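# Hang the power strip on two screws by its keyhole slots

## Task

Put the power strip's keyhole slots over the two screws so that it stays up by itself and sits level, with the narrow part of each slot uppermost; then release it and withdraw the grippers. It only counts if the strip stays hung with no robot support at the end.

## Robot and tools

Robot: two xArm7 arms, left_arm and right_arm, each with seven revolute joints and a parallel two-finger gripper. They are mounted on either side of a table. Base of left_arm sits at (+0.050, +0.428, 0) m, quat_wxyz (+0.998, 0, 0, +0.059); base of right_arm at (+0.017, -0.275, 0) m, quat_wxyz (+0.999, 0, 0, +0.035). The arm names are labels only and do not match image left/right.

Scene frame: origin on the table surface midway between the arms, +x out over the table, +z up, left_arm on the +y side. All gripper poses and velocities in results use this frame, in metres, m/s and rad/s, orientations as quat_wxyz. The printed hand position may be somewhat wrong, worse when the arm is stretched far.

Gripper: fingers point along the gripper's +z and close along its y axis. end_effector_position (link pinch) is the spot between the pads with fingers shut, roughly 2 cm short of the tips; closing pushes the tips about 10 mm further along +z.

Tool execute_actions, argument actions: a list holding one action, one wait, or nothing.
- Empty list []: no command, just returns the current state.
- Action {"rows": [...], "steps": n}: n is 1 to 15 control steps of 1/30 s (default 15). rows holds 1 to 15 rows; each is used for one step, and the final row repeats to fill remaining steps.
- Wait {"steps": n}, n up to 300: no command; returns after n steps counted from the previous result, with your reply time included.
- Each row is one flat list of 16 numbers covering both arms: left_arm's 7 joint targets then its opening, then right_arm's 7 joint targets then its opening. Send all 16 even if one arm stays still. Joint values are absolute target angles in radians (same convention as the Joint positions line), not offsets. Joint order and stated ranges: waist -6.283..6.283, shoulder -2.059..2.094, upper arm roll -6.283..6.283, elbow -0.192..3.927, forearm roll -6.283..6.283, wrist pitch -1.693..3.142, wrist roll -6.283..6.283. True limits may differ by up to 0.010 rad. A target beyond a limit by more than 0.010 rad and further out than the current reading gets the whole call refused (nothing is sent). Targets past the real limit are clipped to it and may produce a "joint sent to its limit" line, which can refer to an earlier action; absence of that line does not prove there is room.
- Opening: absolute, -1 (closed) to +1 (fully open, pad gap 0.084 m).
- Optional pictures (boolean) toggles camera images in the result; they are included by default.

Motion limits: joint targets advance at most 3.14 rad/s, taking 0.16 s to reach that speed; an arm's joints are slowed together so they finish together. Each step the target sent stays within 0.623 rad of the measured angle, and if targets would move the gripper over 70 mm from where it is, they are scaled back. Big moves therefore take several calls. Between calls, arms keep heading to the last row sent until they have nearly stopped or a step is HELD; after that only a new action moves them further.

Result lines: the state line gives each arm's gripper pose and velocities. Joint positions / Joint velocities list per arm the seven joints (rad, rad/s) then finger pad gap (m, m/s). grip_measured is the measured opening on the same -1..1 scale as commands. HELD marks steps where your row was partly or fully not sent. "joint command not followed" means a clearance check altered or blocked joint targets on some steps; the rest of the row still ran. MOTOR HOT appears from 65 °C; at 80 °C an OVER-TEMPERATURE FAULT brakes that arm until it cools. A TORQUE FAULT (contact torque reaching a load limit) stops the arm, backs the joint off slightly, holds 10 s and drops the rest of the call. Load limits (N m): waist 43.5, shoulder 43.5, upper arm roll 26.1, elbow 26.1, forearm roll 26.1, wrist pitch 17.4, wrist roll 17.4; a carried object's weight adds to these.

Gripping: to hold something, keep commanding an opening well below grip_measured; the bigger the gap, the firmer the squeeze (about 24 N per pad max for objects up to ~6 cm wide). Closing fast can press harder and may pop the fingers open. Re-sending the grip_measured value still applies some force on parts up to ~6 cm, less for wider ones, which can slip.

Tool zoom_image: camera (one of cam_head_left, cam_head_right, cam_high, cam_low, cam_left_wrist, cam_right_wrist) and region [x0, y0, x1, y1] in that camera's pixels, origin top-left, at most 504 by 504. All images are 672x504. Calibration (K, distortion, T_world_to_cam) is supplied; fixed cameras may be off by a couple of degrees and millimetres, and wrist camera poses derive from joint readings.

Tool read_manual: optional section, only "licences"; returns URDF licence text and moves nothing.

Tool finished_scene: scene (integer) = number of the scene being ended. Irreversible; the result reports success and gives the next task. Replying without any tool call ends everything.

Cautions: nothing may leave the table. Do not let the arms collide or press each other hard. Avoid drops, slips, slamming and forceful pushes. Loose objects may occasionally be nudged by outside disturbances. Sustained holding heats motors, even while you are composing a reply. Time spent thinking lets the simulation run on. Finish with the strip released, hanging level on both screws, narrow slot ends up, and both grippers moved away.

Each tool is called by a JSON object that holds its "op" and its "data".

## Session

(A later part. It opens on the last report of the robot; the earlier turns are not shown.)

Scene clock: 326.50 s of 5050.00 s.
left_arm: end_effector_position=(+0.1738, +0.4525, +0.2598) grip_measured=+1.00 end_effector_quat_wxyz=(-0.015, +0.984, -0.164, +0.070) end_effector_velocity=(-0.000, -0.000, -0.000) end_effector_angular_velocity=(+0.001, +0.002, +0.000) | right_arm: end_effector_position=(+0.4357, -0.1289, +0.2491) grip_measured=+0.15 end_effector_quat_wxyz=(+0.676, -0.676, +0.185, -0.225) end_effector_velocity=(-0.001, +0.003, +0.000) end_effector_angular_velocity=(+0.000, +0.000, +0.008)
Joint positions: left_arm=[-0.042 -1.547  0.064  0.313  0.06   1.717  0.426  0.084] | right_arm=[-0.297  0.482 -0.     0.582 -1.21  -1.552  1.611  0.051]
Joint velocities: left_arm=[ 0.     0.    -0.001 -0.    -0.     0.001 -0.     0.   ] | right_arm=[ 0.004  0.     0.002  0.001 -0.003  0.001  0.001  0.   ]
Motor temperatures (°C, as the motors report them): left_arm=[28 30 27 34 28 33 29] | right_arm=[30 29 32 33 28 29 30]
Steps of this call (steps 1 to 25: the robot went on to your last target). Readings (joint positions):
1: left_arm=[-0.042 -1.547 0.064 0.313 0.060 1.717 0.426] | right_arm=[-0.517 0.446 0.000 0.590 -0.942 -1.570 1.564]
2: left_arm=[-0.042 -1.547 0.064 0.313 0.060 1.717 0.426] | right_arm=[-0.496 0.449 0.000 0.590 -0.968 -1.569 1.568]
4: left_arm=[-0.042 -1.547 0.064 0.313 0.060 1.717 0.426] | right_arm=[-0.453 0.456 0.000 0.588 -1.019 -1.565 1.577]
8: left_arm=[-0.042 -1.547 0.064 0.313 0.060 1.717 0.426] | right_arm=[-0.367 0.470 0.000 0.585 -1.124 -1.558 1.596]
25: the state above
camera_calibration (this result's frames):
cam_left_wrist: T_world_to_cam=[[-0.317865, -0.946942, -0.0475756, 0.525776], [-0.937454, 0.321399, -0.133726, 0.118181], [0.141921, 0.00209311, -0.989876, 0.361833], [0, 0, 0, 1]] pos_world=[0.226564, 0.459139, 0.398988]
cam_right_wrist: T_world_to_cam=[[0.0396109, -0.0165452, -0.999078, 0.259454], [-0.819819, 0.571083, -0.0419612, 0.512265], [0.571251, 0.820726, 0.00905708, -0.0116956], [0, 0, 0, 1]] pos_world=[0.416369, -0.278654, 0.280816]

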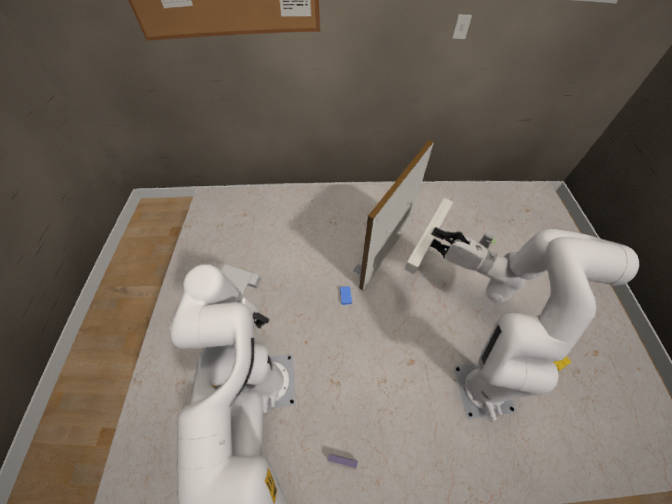

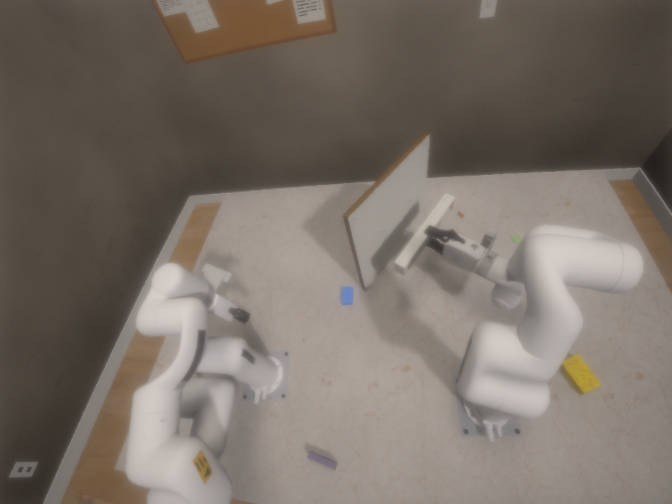

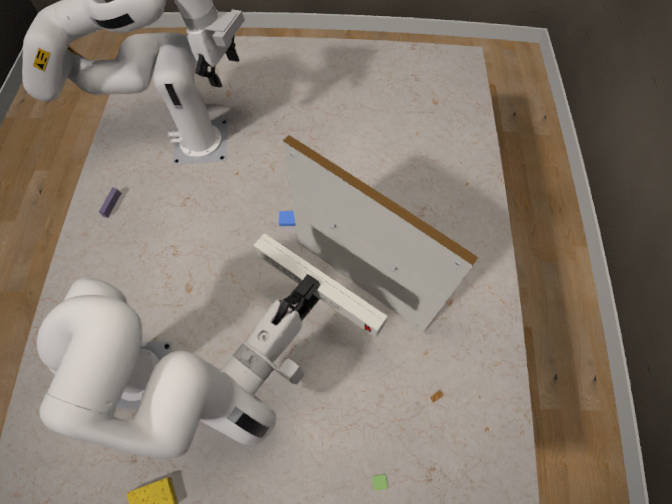

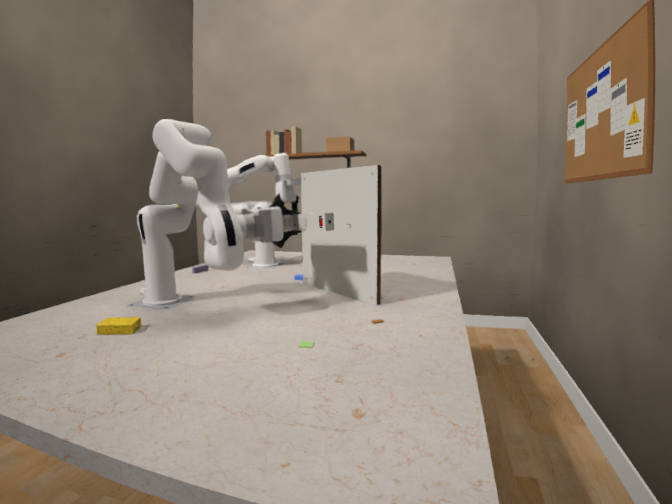

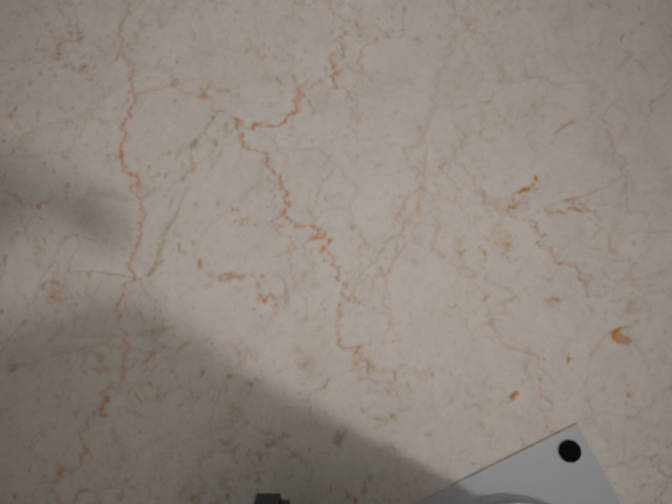

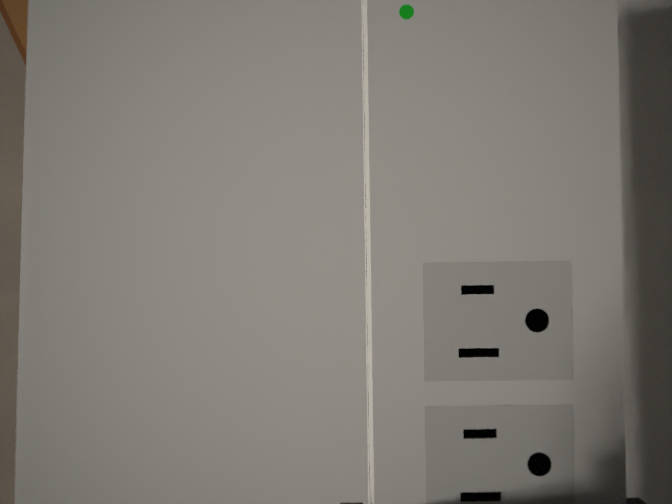

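{"op": "execute_actions", "data": {"actions": [{"rows":[[-0.042,-1.547,0.064,0.313,0.06,1.717,0.426,1,-0.164,0.615,0,0.852,-1.09,-1.458,1.783,-1]],"steps":15}], "pictures": false}}

{"op": "execute_actions", "data": {"actions": [{"steps":20}]}}

Scene clock: 333.20 s of 5050.00 s.
left_arm: end_effector_position=(+0.1738, +0.4525, +0.2598) grip_measured=+1.00 end_effector_quat_wxyz=(-0.015, +0.984, -0.164, +0.070) end_effector_velocity=(-0.000, +0.000, +0.000) end_effector_angular_velocity=(-0.000, -0.000, -0.000) | right_arm: end_effector_position=(+0.5075, -0.0924, +0.2352) grip_measured=+0.15 end_effector_quat_wxyz=(+0.676, -0.677, +0.206, -0.204) end_effector_velocity=(+0.016, +0.001, -0.001) end_effector_angular_velocity=(+0.004, +0.010, -0.016)
Joint positions: left_arm=[-0.042 -1.547  0.064  0.313  0.06   1.717  0.426  0.084] | right_arm=[-0.167  0.613 -0.001  0.846 -1.092 -1.46   1.78   0.051]
Joint velocities: left_arm=[0.    0.    0.    0.001 0.    0.001 0.001 0.   ] | right_arm=[ 0.018  0.02  -0.008  0.048  0.024  0.017  0.035  0.   ]
Motor temperatures (°C, as the motors report them): left_arm=[28 30 27 34 28 33 29] | right_arm=[30 29 32 33 28 29 30]
Steps of this call (steps 1 to 15: the robot went on to your last target; steps 16 to 90: nothing new was sent; then 3.20 s passed at rest; steps 91 to 105: all 15 steps of this action). Readings (joint positions):
91: left_arm=[-0.042 -1.547 0.064 0.313 0.060 1.717 0.426] | right_arm=[-0.296 0.482 -0.000 0.582 -1.210 -1.552 1.611]
92: left_arm=[-0.042 -1.547 0.064 0.313 0.060 1.717 0.426] | right_arm=[-0.294 0.484 -0.000 0.585 -1.208 -1.551 1.614]
94: left_arm=[-0.042 -1.547 0.064 0.313 0.060 1.717 0.426] | right_arm=[-0.275 0.503 -0.002 0.625 -1.190 -1.537 1.641]
98: left_arm=[-0.042 -1.547 0.064 0.313 0.060 1.717 0.426] | right_arm=[-0.196 0.583 0.001 0.787 -1.120 -1.481 1.739]
105: the state above

Scene clock: 333.87 s of 5050.00 s.
left_arm: end_effector_position=(+0.1738, +0.4525, +0.2598) grip_measured=+1.00 end_effector_quat_wxyz=(-0.015, +0.984, -0.164, +0.070) end_effector_velocity=(+0.000, +0.000, +0.000) end_effector_angular_velocity=(+0.001, -0.001, +0.000) | right_arm: end_effector_position=(+0.5089, -0.0912, +0.2353) grip_measured=+0.15 end_effector_quat_wxyz=(+0.677, -0.677, +0.206, -0.204) end_effector_velocity=(+0.000, -0.001, +0.000) end_effector_angular_velocity=(+0.001, -0.001, -0.001)
Joint positions: left_arm=[-0.042 -1.547  0.064  0.313  0.06   1.717  0.426  0.084] | right_arm=[-0.164  0.615 -0.     0.852 -1.09  -1.458  1.783  0.051]
Joint velocities: left_arm=[0.    0.    0.    0.001 0.001 0.    0.    0.   ] | right_arm=[-0.001  0.     0.     0.001  0.    -0.001 -0.001  0.   ]
Motor temperatures (°C, as the motors report them): left_arm=[28 30 27 34 28 33 29] | right_arm=[30 29 32 33 28 29 30]
Steps of this call (steps 1 to 15: the robot went on to your last target; steps 16 to 20: nothing new was sent). Readings (joint positions):
1: left_arm=[-0.042 -1.547 0.064 0.313 0.060 1.717 0.426] | right_arm=[-0.166 0.613 -0.001 0.848 -1.092 -1.460 1.781]
2: left_arm=[-0.042 -1.547 0.064 0.313 0.060 1.717 0.426] | right_arm=[-0.166 0.614 -0.001 0.849 -1.091 -1.459 1.781]
4: left_arm=[-0.042 -1.547 0.064 0.313 0.060 1.717 0.426] | right_arm=[-0.165 0.614 -0.000 0.850 -1.091 -1.459 1.782]
8: left_arm=[-0.042 -1.547 0.064 0.313 0.060 1.717 0.426] | right_arm=[-0.164 0.615 -0.000 0.851 -1.090 -1.458 1.783]
20: the state above
All arms were judged still, so your last target was given up. Only a new action makes them travel on or press farther. Fingers that are still opening or closing keep moving.
camera_calibration (this result's frames):
cam_left_wrist: T_world_to_cam=[[-0.317865, -0.946942, -0.0475756, 0.525776], [-0.937454, 0.321399, -0.133726, 0.118181], [0.141921, 0.00209314, -0.989876, 0.361833], [0, 0, 0, 1]] pos_world=[0.226564, 0.459139, 0.398988]
cam_right_wrist: T_world_to_cam=[[-0.0171351, -0.000423066, -0.999853, 0.273862], [-0.821599, 0.569898, 0.0138391, 0.537836], [0.569808, 0.821716, -0.0101128, -0.0789356], [0, 0, 0, 1]] pos_world=[0.491557, -0.241533, 0.26558]

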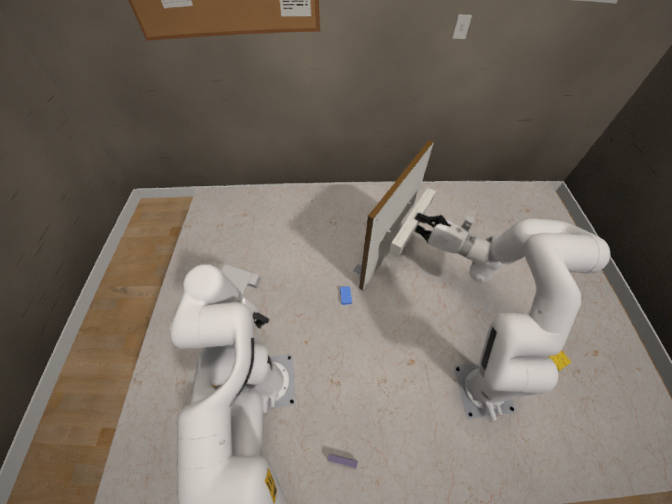

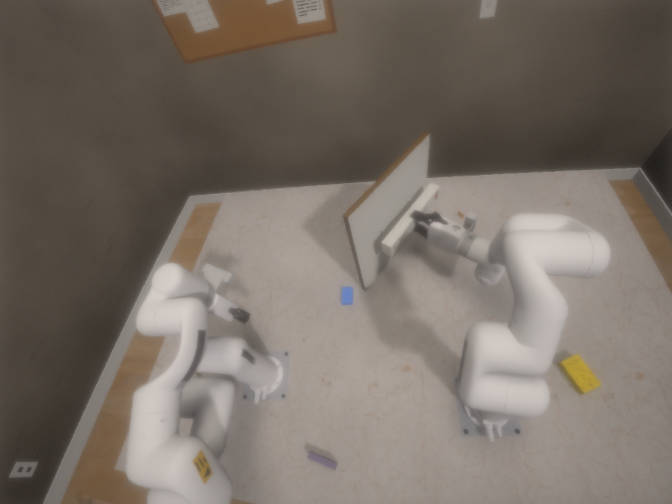

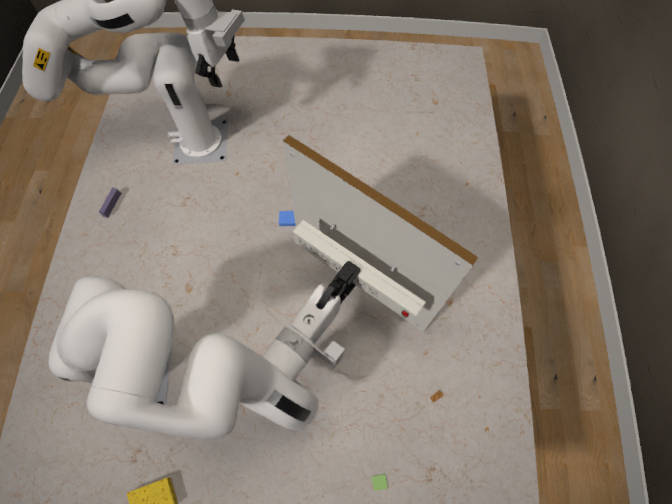

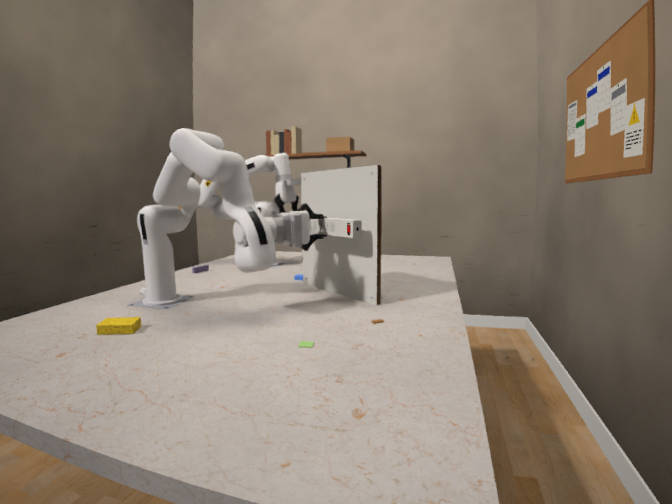

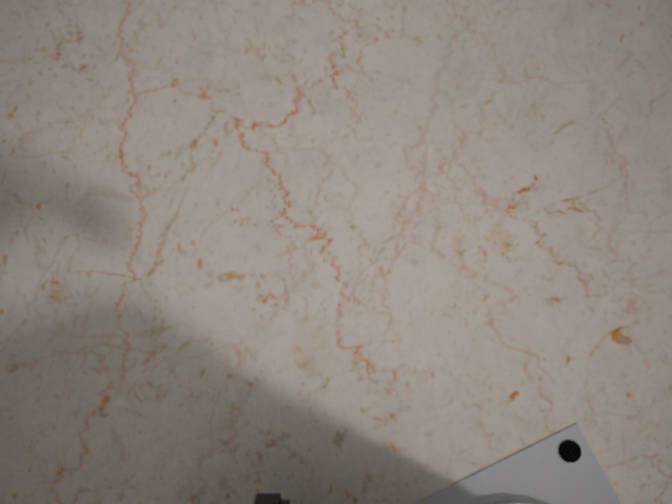

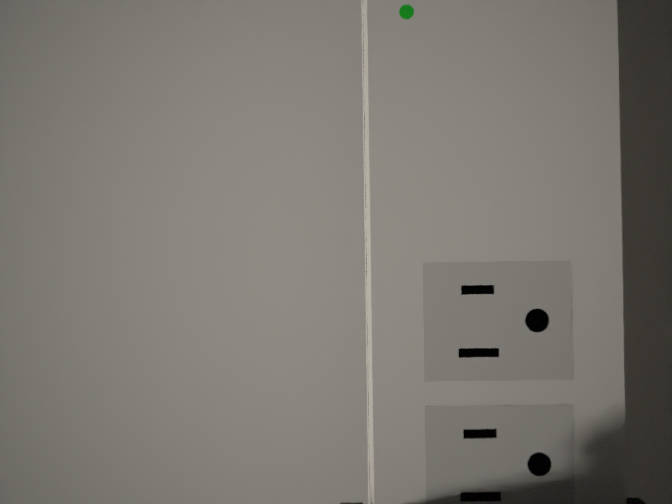

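{"op": "zoom_image", "data": {"camera": "cam_high", "region": [280,190,450,340]}}

{"op": "zoom_image", "data": {"camera": "cam_low", "region": [280,180,400,270]}}

Region (280, 190, 450, 340) of cam_high's 672x504 image, scaled by 2.965, with more detail than that image has; it fills the top 445 rows of this view, and the rest is white.

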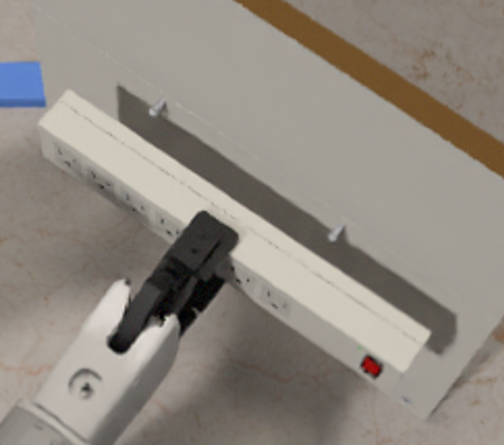

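Region (280, 180, 400, 270) of cam_low's 672x504 image, scaled by 4.200, with more detail than that image has; it fills the top 378 rows of this view, and the rest is white.

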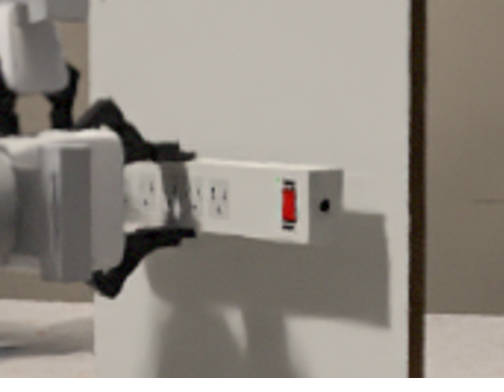

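{"op": "execute_actions", "data": {"actions": [{"rows":[[-0.042,-1.547,0.064,0.313,0.06,1.717,0.426,1,-0.164,0.66,0,0.86,-1.09,-1.476,1.753,-1]],"steps":15}], "pictures": false}}

{"op": "execute_actions", "data": {"actions": [{"steps":15}]}}

Scene clock: 355.57 s of 5050.00 s.
left_arm: end_effector_position=(+0.1738, +0.4525, +0.2598) grip_measured=+1.00 end_effector_quat_wxyz=(-0.015, +0.984, -0.164, +0.070) end_effector_velocity=(+0.000, +0.000, +0.001) end_effector_angular_velocity=(+0.002, -0.002, -0.000) | right_arm: end_effector_position=(+0.5077, -0.0919, +0.2208) grip_measured=+0.15 end_effector_quat_wxyz=(+0.677, -0.677, +0.205, -0.202) end_effector_velocity=(+0.000, -0.001, -0.002) end_effector_angular_velocity=(-0.002, +0.001, -0.001)
Joint positions: left_arm=[-0.042 -1.547  0.064  0.313  0.06   1.717  0.426  0.084] | right_arm=[-0.164  0.659  0.     0.86  -1.09  -1.476  1.753  0.051]
Joint velocities: left_arm=[ 0.    -0.001 -0.002  0.001  0.    -0.     0.     0.   ] | right_arm=[-0.001  0.004 -0.001  0.001 -0.001 -0.    -0.002  0.   ]
Motor temperatures (°C, as the motors report them): left_arm=[28 30 27 34 28 33 29] | right_arm=[30 30 32 32 28 29 30]
Steps of this call (steps 1 to 90: nothing new was sent; then 18.20 s passed at rest; steps 91 to 105: all 15 steps of this action). Readings (joint positions):
91: left_arm=[-0.042 -1.547 0.064 0.313 0.060 1.717 0.426] | right_arm=[-0.164 0.615 0.000 0.852 -1.090 -1.458 1.783]
92: left_arm=[-0.042 -1.547 0.064 0.313 0.060 1.717 0.426] | right_arm=[-0.164 0.618 0.000 0.853 -1.090 -1.460 1.780]
94: left_arm=[-0.042 -1.547 0.064 0.313 0.060 1.717 0.426] | right_arm=[-0.164 0.638 0.000 0.858 -1.090 -1.468 1.767]
98: left_arm=[-0.042 -1.547 0.064 0.313 0.060 1.717 0.426] | right_arm=[-0.164 0.657 -0.000 0.858 -1.090 -1.474 1.756]
105: the state above

Scene clock: 356.07 s of 5050.00 s.
left_arm: end_effector_position=(+0.1738, +0.4525, +0.2598) grip_measured=+1.00 end_effector_quat_wxyz=(-0.015, +0.984, -0.164, +0.070) end_effector_velocity=(-0.000, -0.000, -0.000) end_effector_angular_velocity=(+0.001, +0.002, -0.001) | right_arm: end_effector_position=(+0.5076, -0.0919, +0.2205) grip_measured=+0.15 end_effector_quat_wxyz=(+0.677, -0.677, +0.205, -0.202) end_effector_velocity=(-0.000, +0.000, -0.000) end_effector_angular_velocity=(-0.000, +0.000, +0.000)
Joint positions: left_arm=[-0.042 -1.547  0.064  0.313  0.06   1.717  0.426  0.084] | right_arm=[-0.164  0.66   0.     0.86  -1.09  -1.476  1.753  0.051]
Joint velocities: left_arm=[-0.001 -0.001 -0.001 -0.001 -0.     0.001 -0.    -0.   ] | right_arm=[ 0.001 -0.    -0.001 -0.001 -0.    -0.001 -0.     0.   ]
Motor temperatures (°C, as the motors report them): left_arm=[28 30 27 34 28 33 29] | right_arm=[30 30 32 32 28 29 30]
Steps of this call (steps 1 to 15: the robot went on to your last target). Readings (joint positions):
1: left_arm=[-0.042 -1.547 0.064 0.313 0.060 1.717 0.426] | right_arm=[-0.164 0.660 0.000 0.860 -1.090 -1.476 1.753]
2: left_arm=[-0.042 -1.547 0.064 0.313 0.060 1.717 0.426] | right_arm=[-0.164 0.660 0.000 0.860 -1.090 -1.476 1.753]
4: left_arm=[-0.042 -1.547 0.064 0.313 0.060 1.717 0.426] | right_arm=[-0.164 0.660 0.000 0.860 -1.090 -1.476 1.753]
8: left_arm=[-0.042 -1.547 0.064 0.313 0.060 1.717 0.426] | right_arm=[-0.164 0.660 0.000 0.860 -1.090 -1.476 1.753]
15: the state above
All arms were judged still, so your last target was given up. Only a new action makes them travel on or press farther. Fingers that are still opening or closing keep moving.
camera_calibration (this result's frames):
cam_left_wrist: T_world_to_cam=[[-0.317865, -0.946942, -0.0475757, 0.525776], [-0.937454, 0.321399, -0.133726, 0.118181], [0.141921, 0.00209323, -0.989876, 0.361833], [0, 0, 0, 1]] pos_world=[0.226563, 0.459139, 0.398988]
cam_right_wrist: T_world_to_cam=[[-0.0191864, 0.00115342, -0.999815, 0.260269], [-0.823577, 0.566966, 0.0164585, 0.537509], [0.56688, 0.82374, -0.00992812, -0.0761832], [0, 0, 0, 1]] pos_world=[0.49086, -0.242294, 0.250618]

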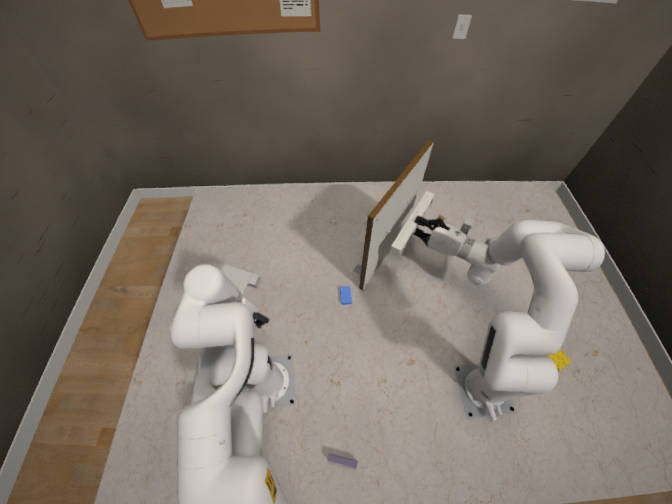

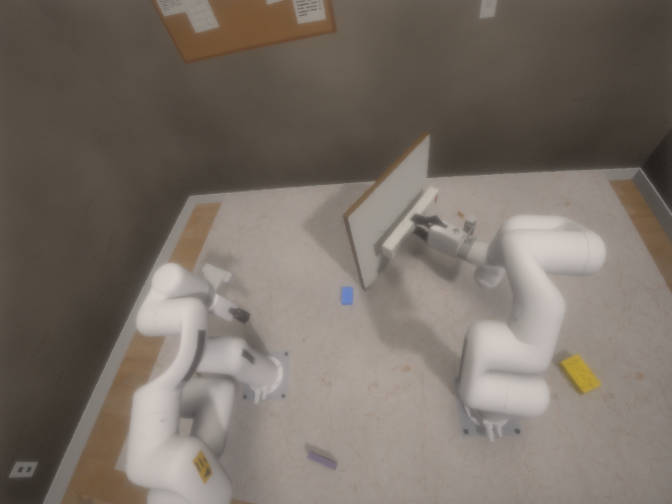

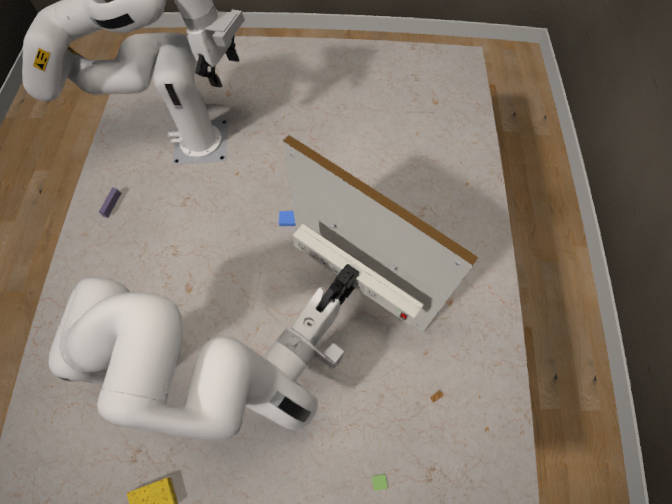

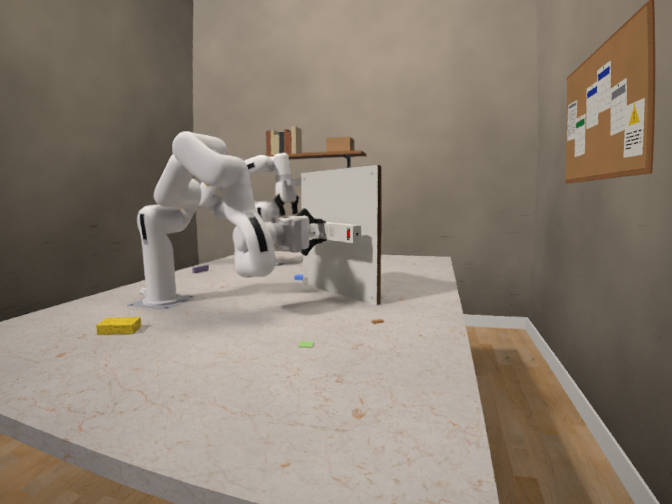

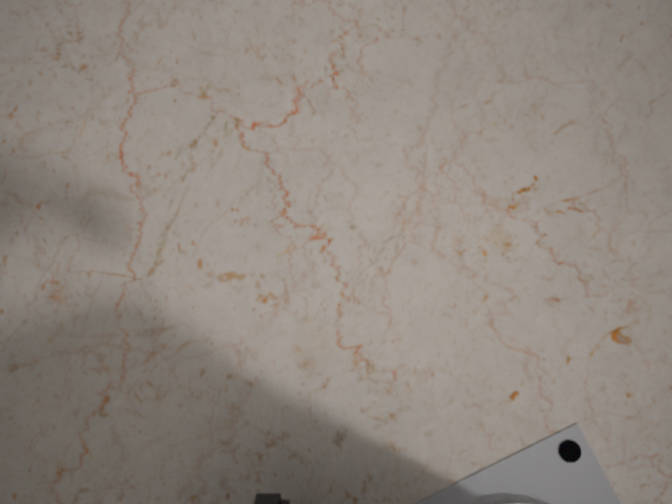

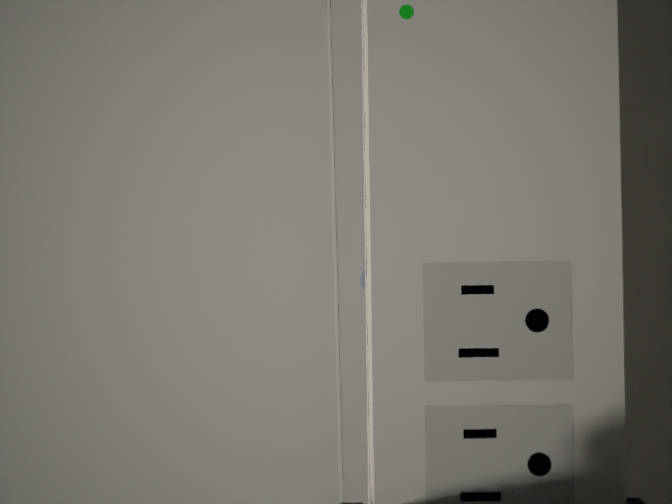

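{"op": "execute_actions", "data": {"actions": [{"rows":[[-0.042,-1.547,0.064,0.313,0.06,1.717,0.426,1,-0.164,0.69,0,0.865,-1.09,-1.488,1.733,-1]],"steps":15}], "pictures": false}}

{"op": "execute_actions", "data": {"actions": [{"steps":10}]}}

Scene clock: 360.90 s of 5050.00 s.
left_arm: end_effector_position=(+0.1738, +0.4525, +0.2598) grip_measured=+1.00 end_effector_quat_wxyz=(-0.015, +0.984, -0.164, +0.070) end_effector_velocity=(+0.000, -0.000, +0.000) end_effector_angular_velocity=(-0.000, -0.002, -0.001) | right_arm: end_effector_position=(+0.5064, -0.0923, +0.2108) grip_measured=+0.15 end_effector_quat_wxyz=(+0.678, -0.677, +0.205, -0.200) end_effector_velocity=(-0.001, -0.000, -0.002) end_effector_angular_velocity=(-0.000, +0.002, +0.001)
Joint positions: left_arm=[-0.042 -1.547  0.064  0.313  0.06   1.717  0.426  0.084] | right_arm=[-0.164  0.69   0.     0.865 -1.09  -1.488  1.733  0.051]
Joint velocities: left_arm=[-0.001  0.     0.001  0.001 -0.    -0.001  0.     0.   ] | right_arm=[ 0.     0.003 -0.001 -0.002 -0.001 -0.001 -0.002  0.   ]
Motor temperatures (°C, as the motors report them): left_arm=[28 30 27 34 28 33 29] | right_arm=[30 30 32 32 28 29 30]
Steps of this call (steps 1 to 90: nothing new was sent; then 1.33 s passed at rest; steps 91 to 105: all 15 steps of this action). Readings (joint positions):
91: left_arm=[-0.042 -1.547 0.064 0.313 0.060 1.717 0.426] | right_arm=[-0.164 0.660 0.000 0.860 -1.090 -1.476 1.753]
92: left_arm=[-0.042 -1.547 0.064 0.313 0.060 1.717 0.426] | right_arm=[-0.164 0.663 0.000 0.861 -1.090 -1.478 1.750]
94: left_arm=[-0.042 -1.547 0.064 0.313 0.060 1.717 0.426] | right_arm=[-0.164 0.677 0.000 0.864 -1.090 -1.483 1.741]
98: left_arm=[-0.042 -1.547 0.064 0.313 0.060 1.717 0.426] | right_arm=[-0.164 0.688 -0.000 0.864 -1.090 -1.487 1.735]
105: the state above

Scene clock: 361.23 s of 5050.00 s.
left_arm: end_effector_position=(+0.1738, +0.4525, +0.2598) grip_measured=+1.00 end_effector_quat_wxyz=(-0.015, +0.984, -0.164, +0.070) end_effector_velocity=(-0.000, +0.000, +0.000) end_effector_angular_velocity=(+0.001, +0.000, +0.000) | right_arm: end_effector_position=(+0.5064, -0.0923, +0.2106) grip_measured=+0.15 end_effector_quat_wxyz=(+0.678, -0.677, +0.205, -0.200) end_effector_velocity=(-0.000, +0.001, -0.000) end_effector_angular_velocity=(-0.000, +0.001, +0.002)
Joint positions: left_arm=[-0.042 -1.547  0.064  0.313  0.06   1.717  0.426  0.084] | right_arm=[-0.164  0.69   0.     0.865 -1.09  -1.488  1.733  0.051]
Joint velocities: left_arm=[ 0.001  0.    -0.     0.001  0.     0.     0.    -0.   ] | right_arm=[ 0.001  0.001  0.001  0.    -0.001  0.    -0.     0.   ]
Motor temperatures (°C, as the motors report them): left_arm=[28 30 27 34 28 33 29] | right_arm=[30 30 32 32 28 29 30]
Steps of this call (steps 1 to 10: the robot went on to your last target). Readings (joint positions):
1: left_arm=[-0.042 -1.547 0.064 0.313 0.060 1.717 0.426] | right_arm=[-0.164 0.690 0.000 0.865 -1.090 -1.488 1.733]
2: left_arm=[-0.042 -1.547 0.064 0.313 0.060 1.717 0.426] | right_arm=[-0.164 0.690 0.000 0.865 -1.090 -1.488 1.733]
4: left_arm=[-0.042 -1.547 0.064 0.313 0.060 1.717 0.426] | right_arm=[-0.164 0.690 0.000 0.865 -1.090 -1.488 1.733]
8: left_arm=[-0.042 -1.547 0.064 0.313 0.060 1.717 0.426] | right_arm=[-0.164 0.690 0.000 0.865 -1.090 -1.488 1.733]
10: the state above
camera_calibration (this result's frames):
cam_left_wrist: T_world_to_cam=[[-0.317865, -0.946942, -0.0475756, 0.525776], [-0.937454, 0.321399, -0.133726, 0.118181], [0.141921, 0.00209315, -0.989876, 0.361833], [0, 0, 0, 1]] pos_world=[0.226564, 0.459139, 0.398988]
cam_right_wrist: T_world_to_cam=[[-0.0208474, 0.00234774, -0.99978, 0.251284], [-0.824684, 0.56529, 0.0185237, 0.536897], [0.565209, 0.824889, -0.00984867, -0.07428], [0, 0, 0, 1]] pos_world=[0.489992, -0.24282, 0.240552]

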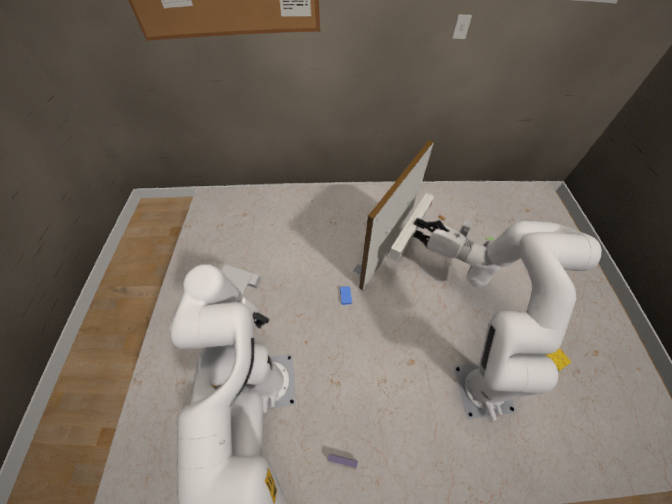

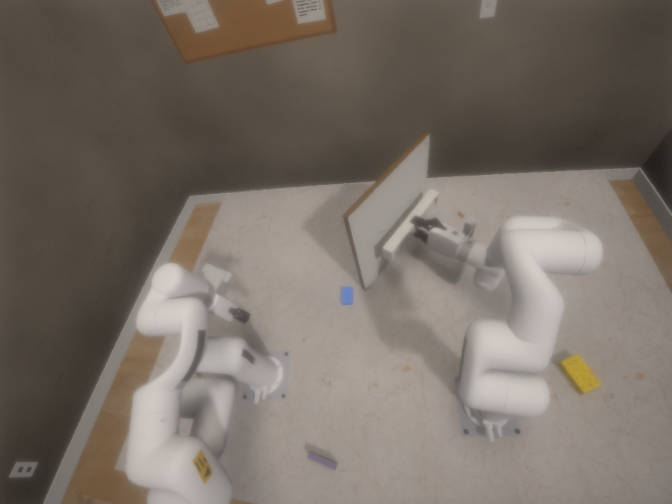

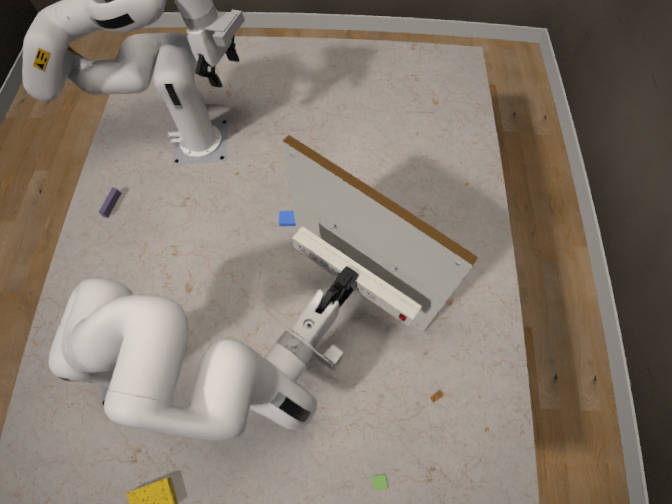

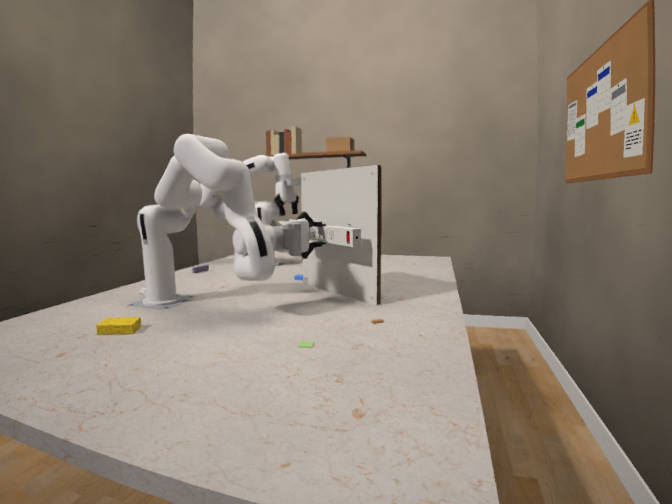

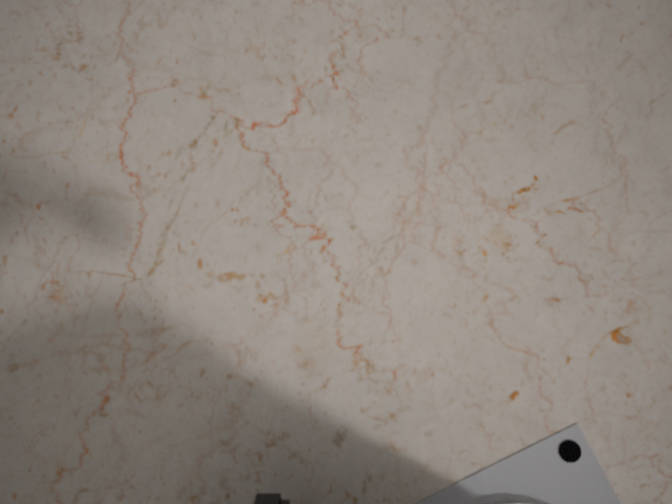

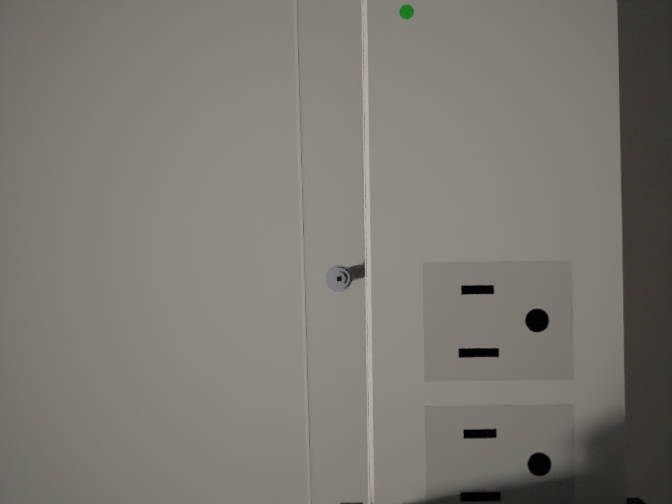

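{"op": "execute_actions", "data": {"actions": [{"rows":[[-0.042,-1.547,0.064,0.313,0.06,1.717,0.426,1,-0.140,0.5715,0,0.801,-1.09,-1.45,1.796,-1]],"steps":15}], "pictures": false}}

{"op": "execute_actions", "data": {"actions": [{"steps":15}]}}

Scene clock: 380.87 s of 5050.00 s.
left_arm: end_effector_position=(+0.1738, +0.4525, +0.2598) grip_measured=+1.00 end_effector_quat_wxyz=(-0.015, +0.984, -0.164, +0.070) end_effector_velocity=(-0.000, +0.000, -0.000) end_effector_angular_velocity=(-0.000, +0.001, +0.000) | right_arm: end_effector_position=(+0.4941, -0.0787, +0.2397) grip_measured=+0.15 end_effector_quat_wxyz=(+0.677, -0.681, +0.206, -0.188) end_effector_velocity=(-0.002, +0.003, +0.003) end_effector_angular_velocity=(+0.002, +0.002, +0.004)
Joint positions: left_arm=[-0.042 -1.547  0.064  0.313  0.06   1.717  0.426  0.084] | right_arm=[-0.14   0.573 -0.     0.802 -1.09  -1.45   1.795  0.051]
Joint velocities: left_arm=[ 0.001  0.    -0.     0.    -0.     0.001  0.     0.   ] | right_arm=[ 0.004 -0.012  0.002 -0.007  0.001  0.004  0.007 -0.   ]
Motor temperatures (°C, as the motors report them): left_arm=[28 30 27 34 28 33 29] | right_arm=[30 30 32 32 28 29 30]
Steps of this call (steps 1 to 15: the robot went on to your last target; steps 16 to 90: nothing new was sent; then 16.13 s passed at rest; steps 91 to 105: all 15 steps of this action). Readings (joint positions):
91: left_arm=[-0.042 -1.547 0.064 0.313 0.060 1.717 0.426] | right_arm=[-0.164 0.690 -0.000 0.865 -1.090 -1.488 1.733]
92: left_arm=[-0.042 -1.547 0.064 0.313 0.060 1.717 0.426] | right_arm=[-0.163 0.687 -0.000 0.863 -1.090 -1.486 1.735]
94: left_arm=[-0.042 -1.547 0.064 0.313 0.060 1.717 0.426] | right_arm=[-0.157 0.653 -0.002 0.841 -1.090 -1.473 1.755]
98: left_arm=[-0.042 -1.547 0.064 0.313 0.060 1.717 0.426] | right_arm=[-0.142 0.584 0.002 0.811 -1.090 -1.457 1.787]
105: the state above

Scene clock: 381.37 s of 5050.00 s.
left_arm: end_effector_position=(+0.1738, +0.4525, +0.2598) grip_measured=+1.00 end_effector_quat_wxyz=(-0.015, +0.984, -0.164, +0.070) end_effector_velocity=(-0.000, -0.000, -0.000) end_effector_angular_velocity=(-0.001, +0.002, +0.001) | right_arm: end_effector_position=(+0.4939, -0.0784, +0.2403) grip_measured=+0.15 end_effector_quat_wxyz=(+0.677, -0.681, +0.206, -0.188) end_effector_velocity=(-0.000, +0.000, -0.000) end_effector_angular_velocity=(+0.000, +0.000, +0.000)
Joint positions: left_arm=[-0.042 -1.547  0.064  0.313  0.06   1.717  0.426  0.084] | right_arm=[-0.14   0.572 -0.     0.801 -1.09  -1.45   1.796  0.051]
Joint velocities: left_arm=[ 0.    -0.001  0.    -0.001 -0.     0.002 -0.001 -0.   ] | right_arm=[-0.    -0.     0.    -0.001  0.    -0.    -0.    -0.   ]
Motor temperatures (°C, as the motors report them): left_arm=[28 30 27 34 28 33 29] | right_arm=[30 30 32 32 28 29 30]
Steps of this call (steps 1 to 15: the robot went on to your last target). Readings (joint positions):
1: left_arm=[-0.042 -1.547 0.064 0.313 0.060 1.717 0.426] | right_arm=[-0.140 0.573 -0.000 0.801 -1.090 -1.450 1.795]
2: left_arm=[-0.042 -1.547 0.064 0.313 0.060 1.717 0.426] | right_arm=[-0.140 0.573 -0.000 0.801 -1.090 -1.450 1.796]
4: left_arm=[-0.042 -1.547 0.064 0.313 0.060 1.717 0.426] | right_arm=[-0.140 0.572 -0.000 0.801 -1.090 -1.450 1.796]
8: left_arm=[-0.042 -1.547 0.064 0.313 0.060 1.717 0.426] | right_arm=[-0.140 0.572 -0.000 0.801 -1.090 -1.450 1.796]
15: the state above
All arms were judged still, so your last target was given up. Only a new action makes them travel on or press farther. Fingers that are still opening or closing keep moving.
camera_calibration (this result's frames):
cam_left_wrist: T_world_to_cam=[[-0.317865, -0.946942, -0.0475755, 0.525776], [-0.937454, 0.321399, -0.133726, 0.118181], [0.141921, 0.00209313, -0.989876, 0.361833], [0, 0, 0, 1]] pos_world=[0.226564, 0.459139, 0.398988]
cam_right_wrist: T_world_to_cam=[[-0.0398215, 0.0000776197, -0.999207, 0.289755], [-0.833553, 0.551438, 0.0332625, 0.517954], [0.551003, 0.834216, -0.0218944, -0.0678133], [0, 0, 0, 1]] pos_world=[0.480646, -0.229071, 0.270812]

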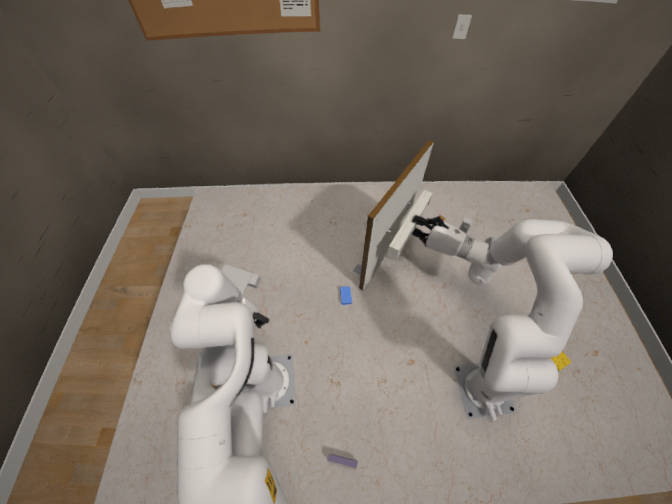

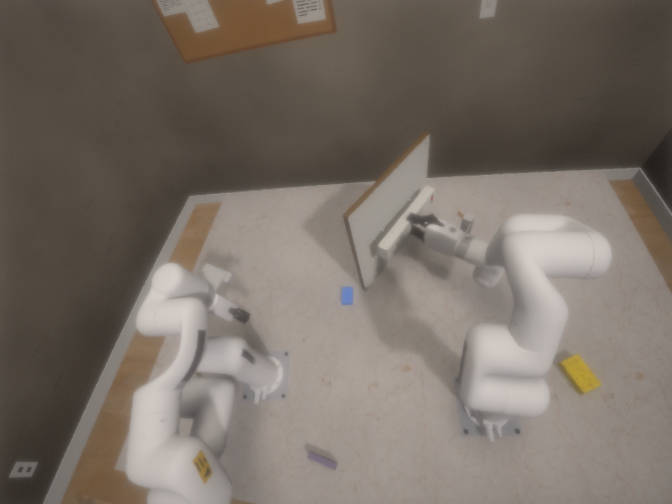

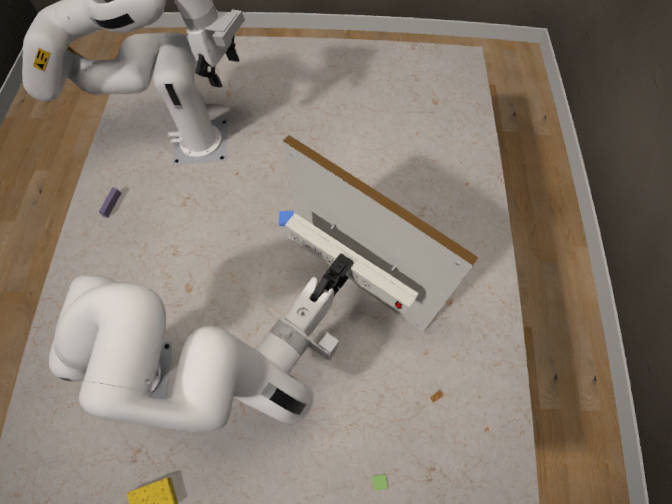

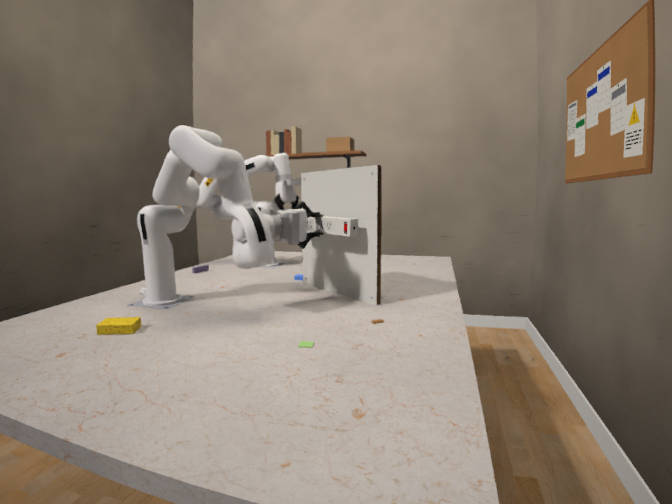

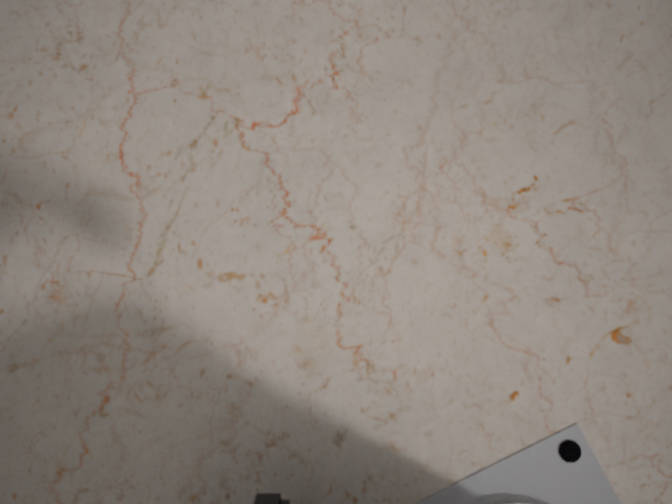

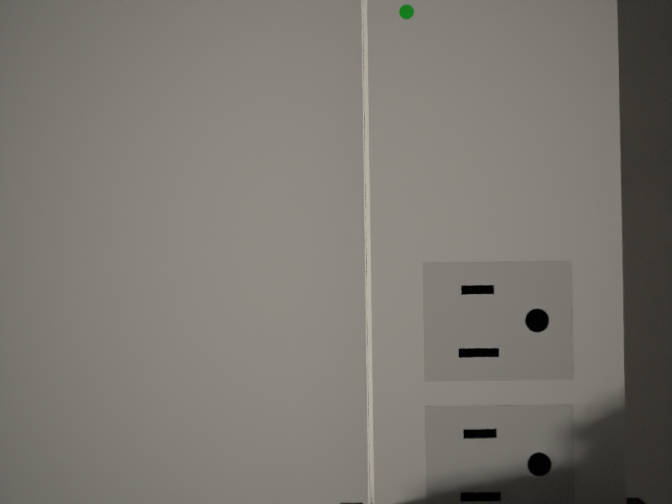

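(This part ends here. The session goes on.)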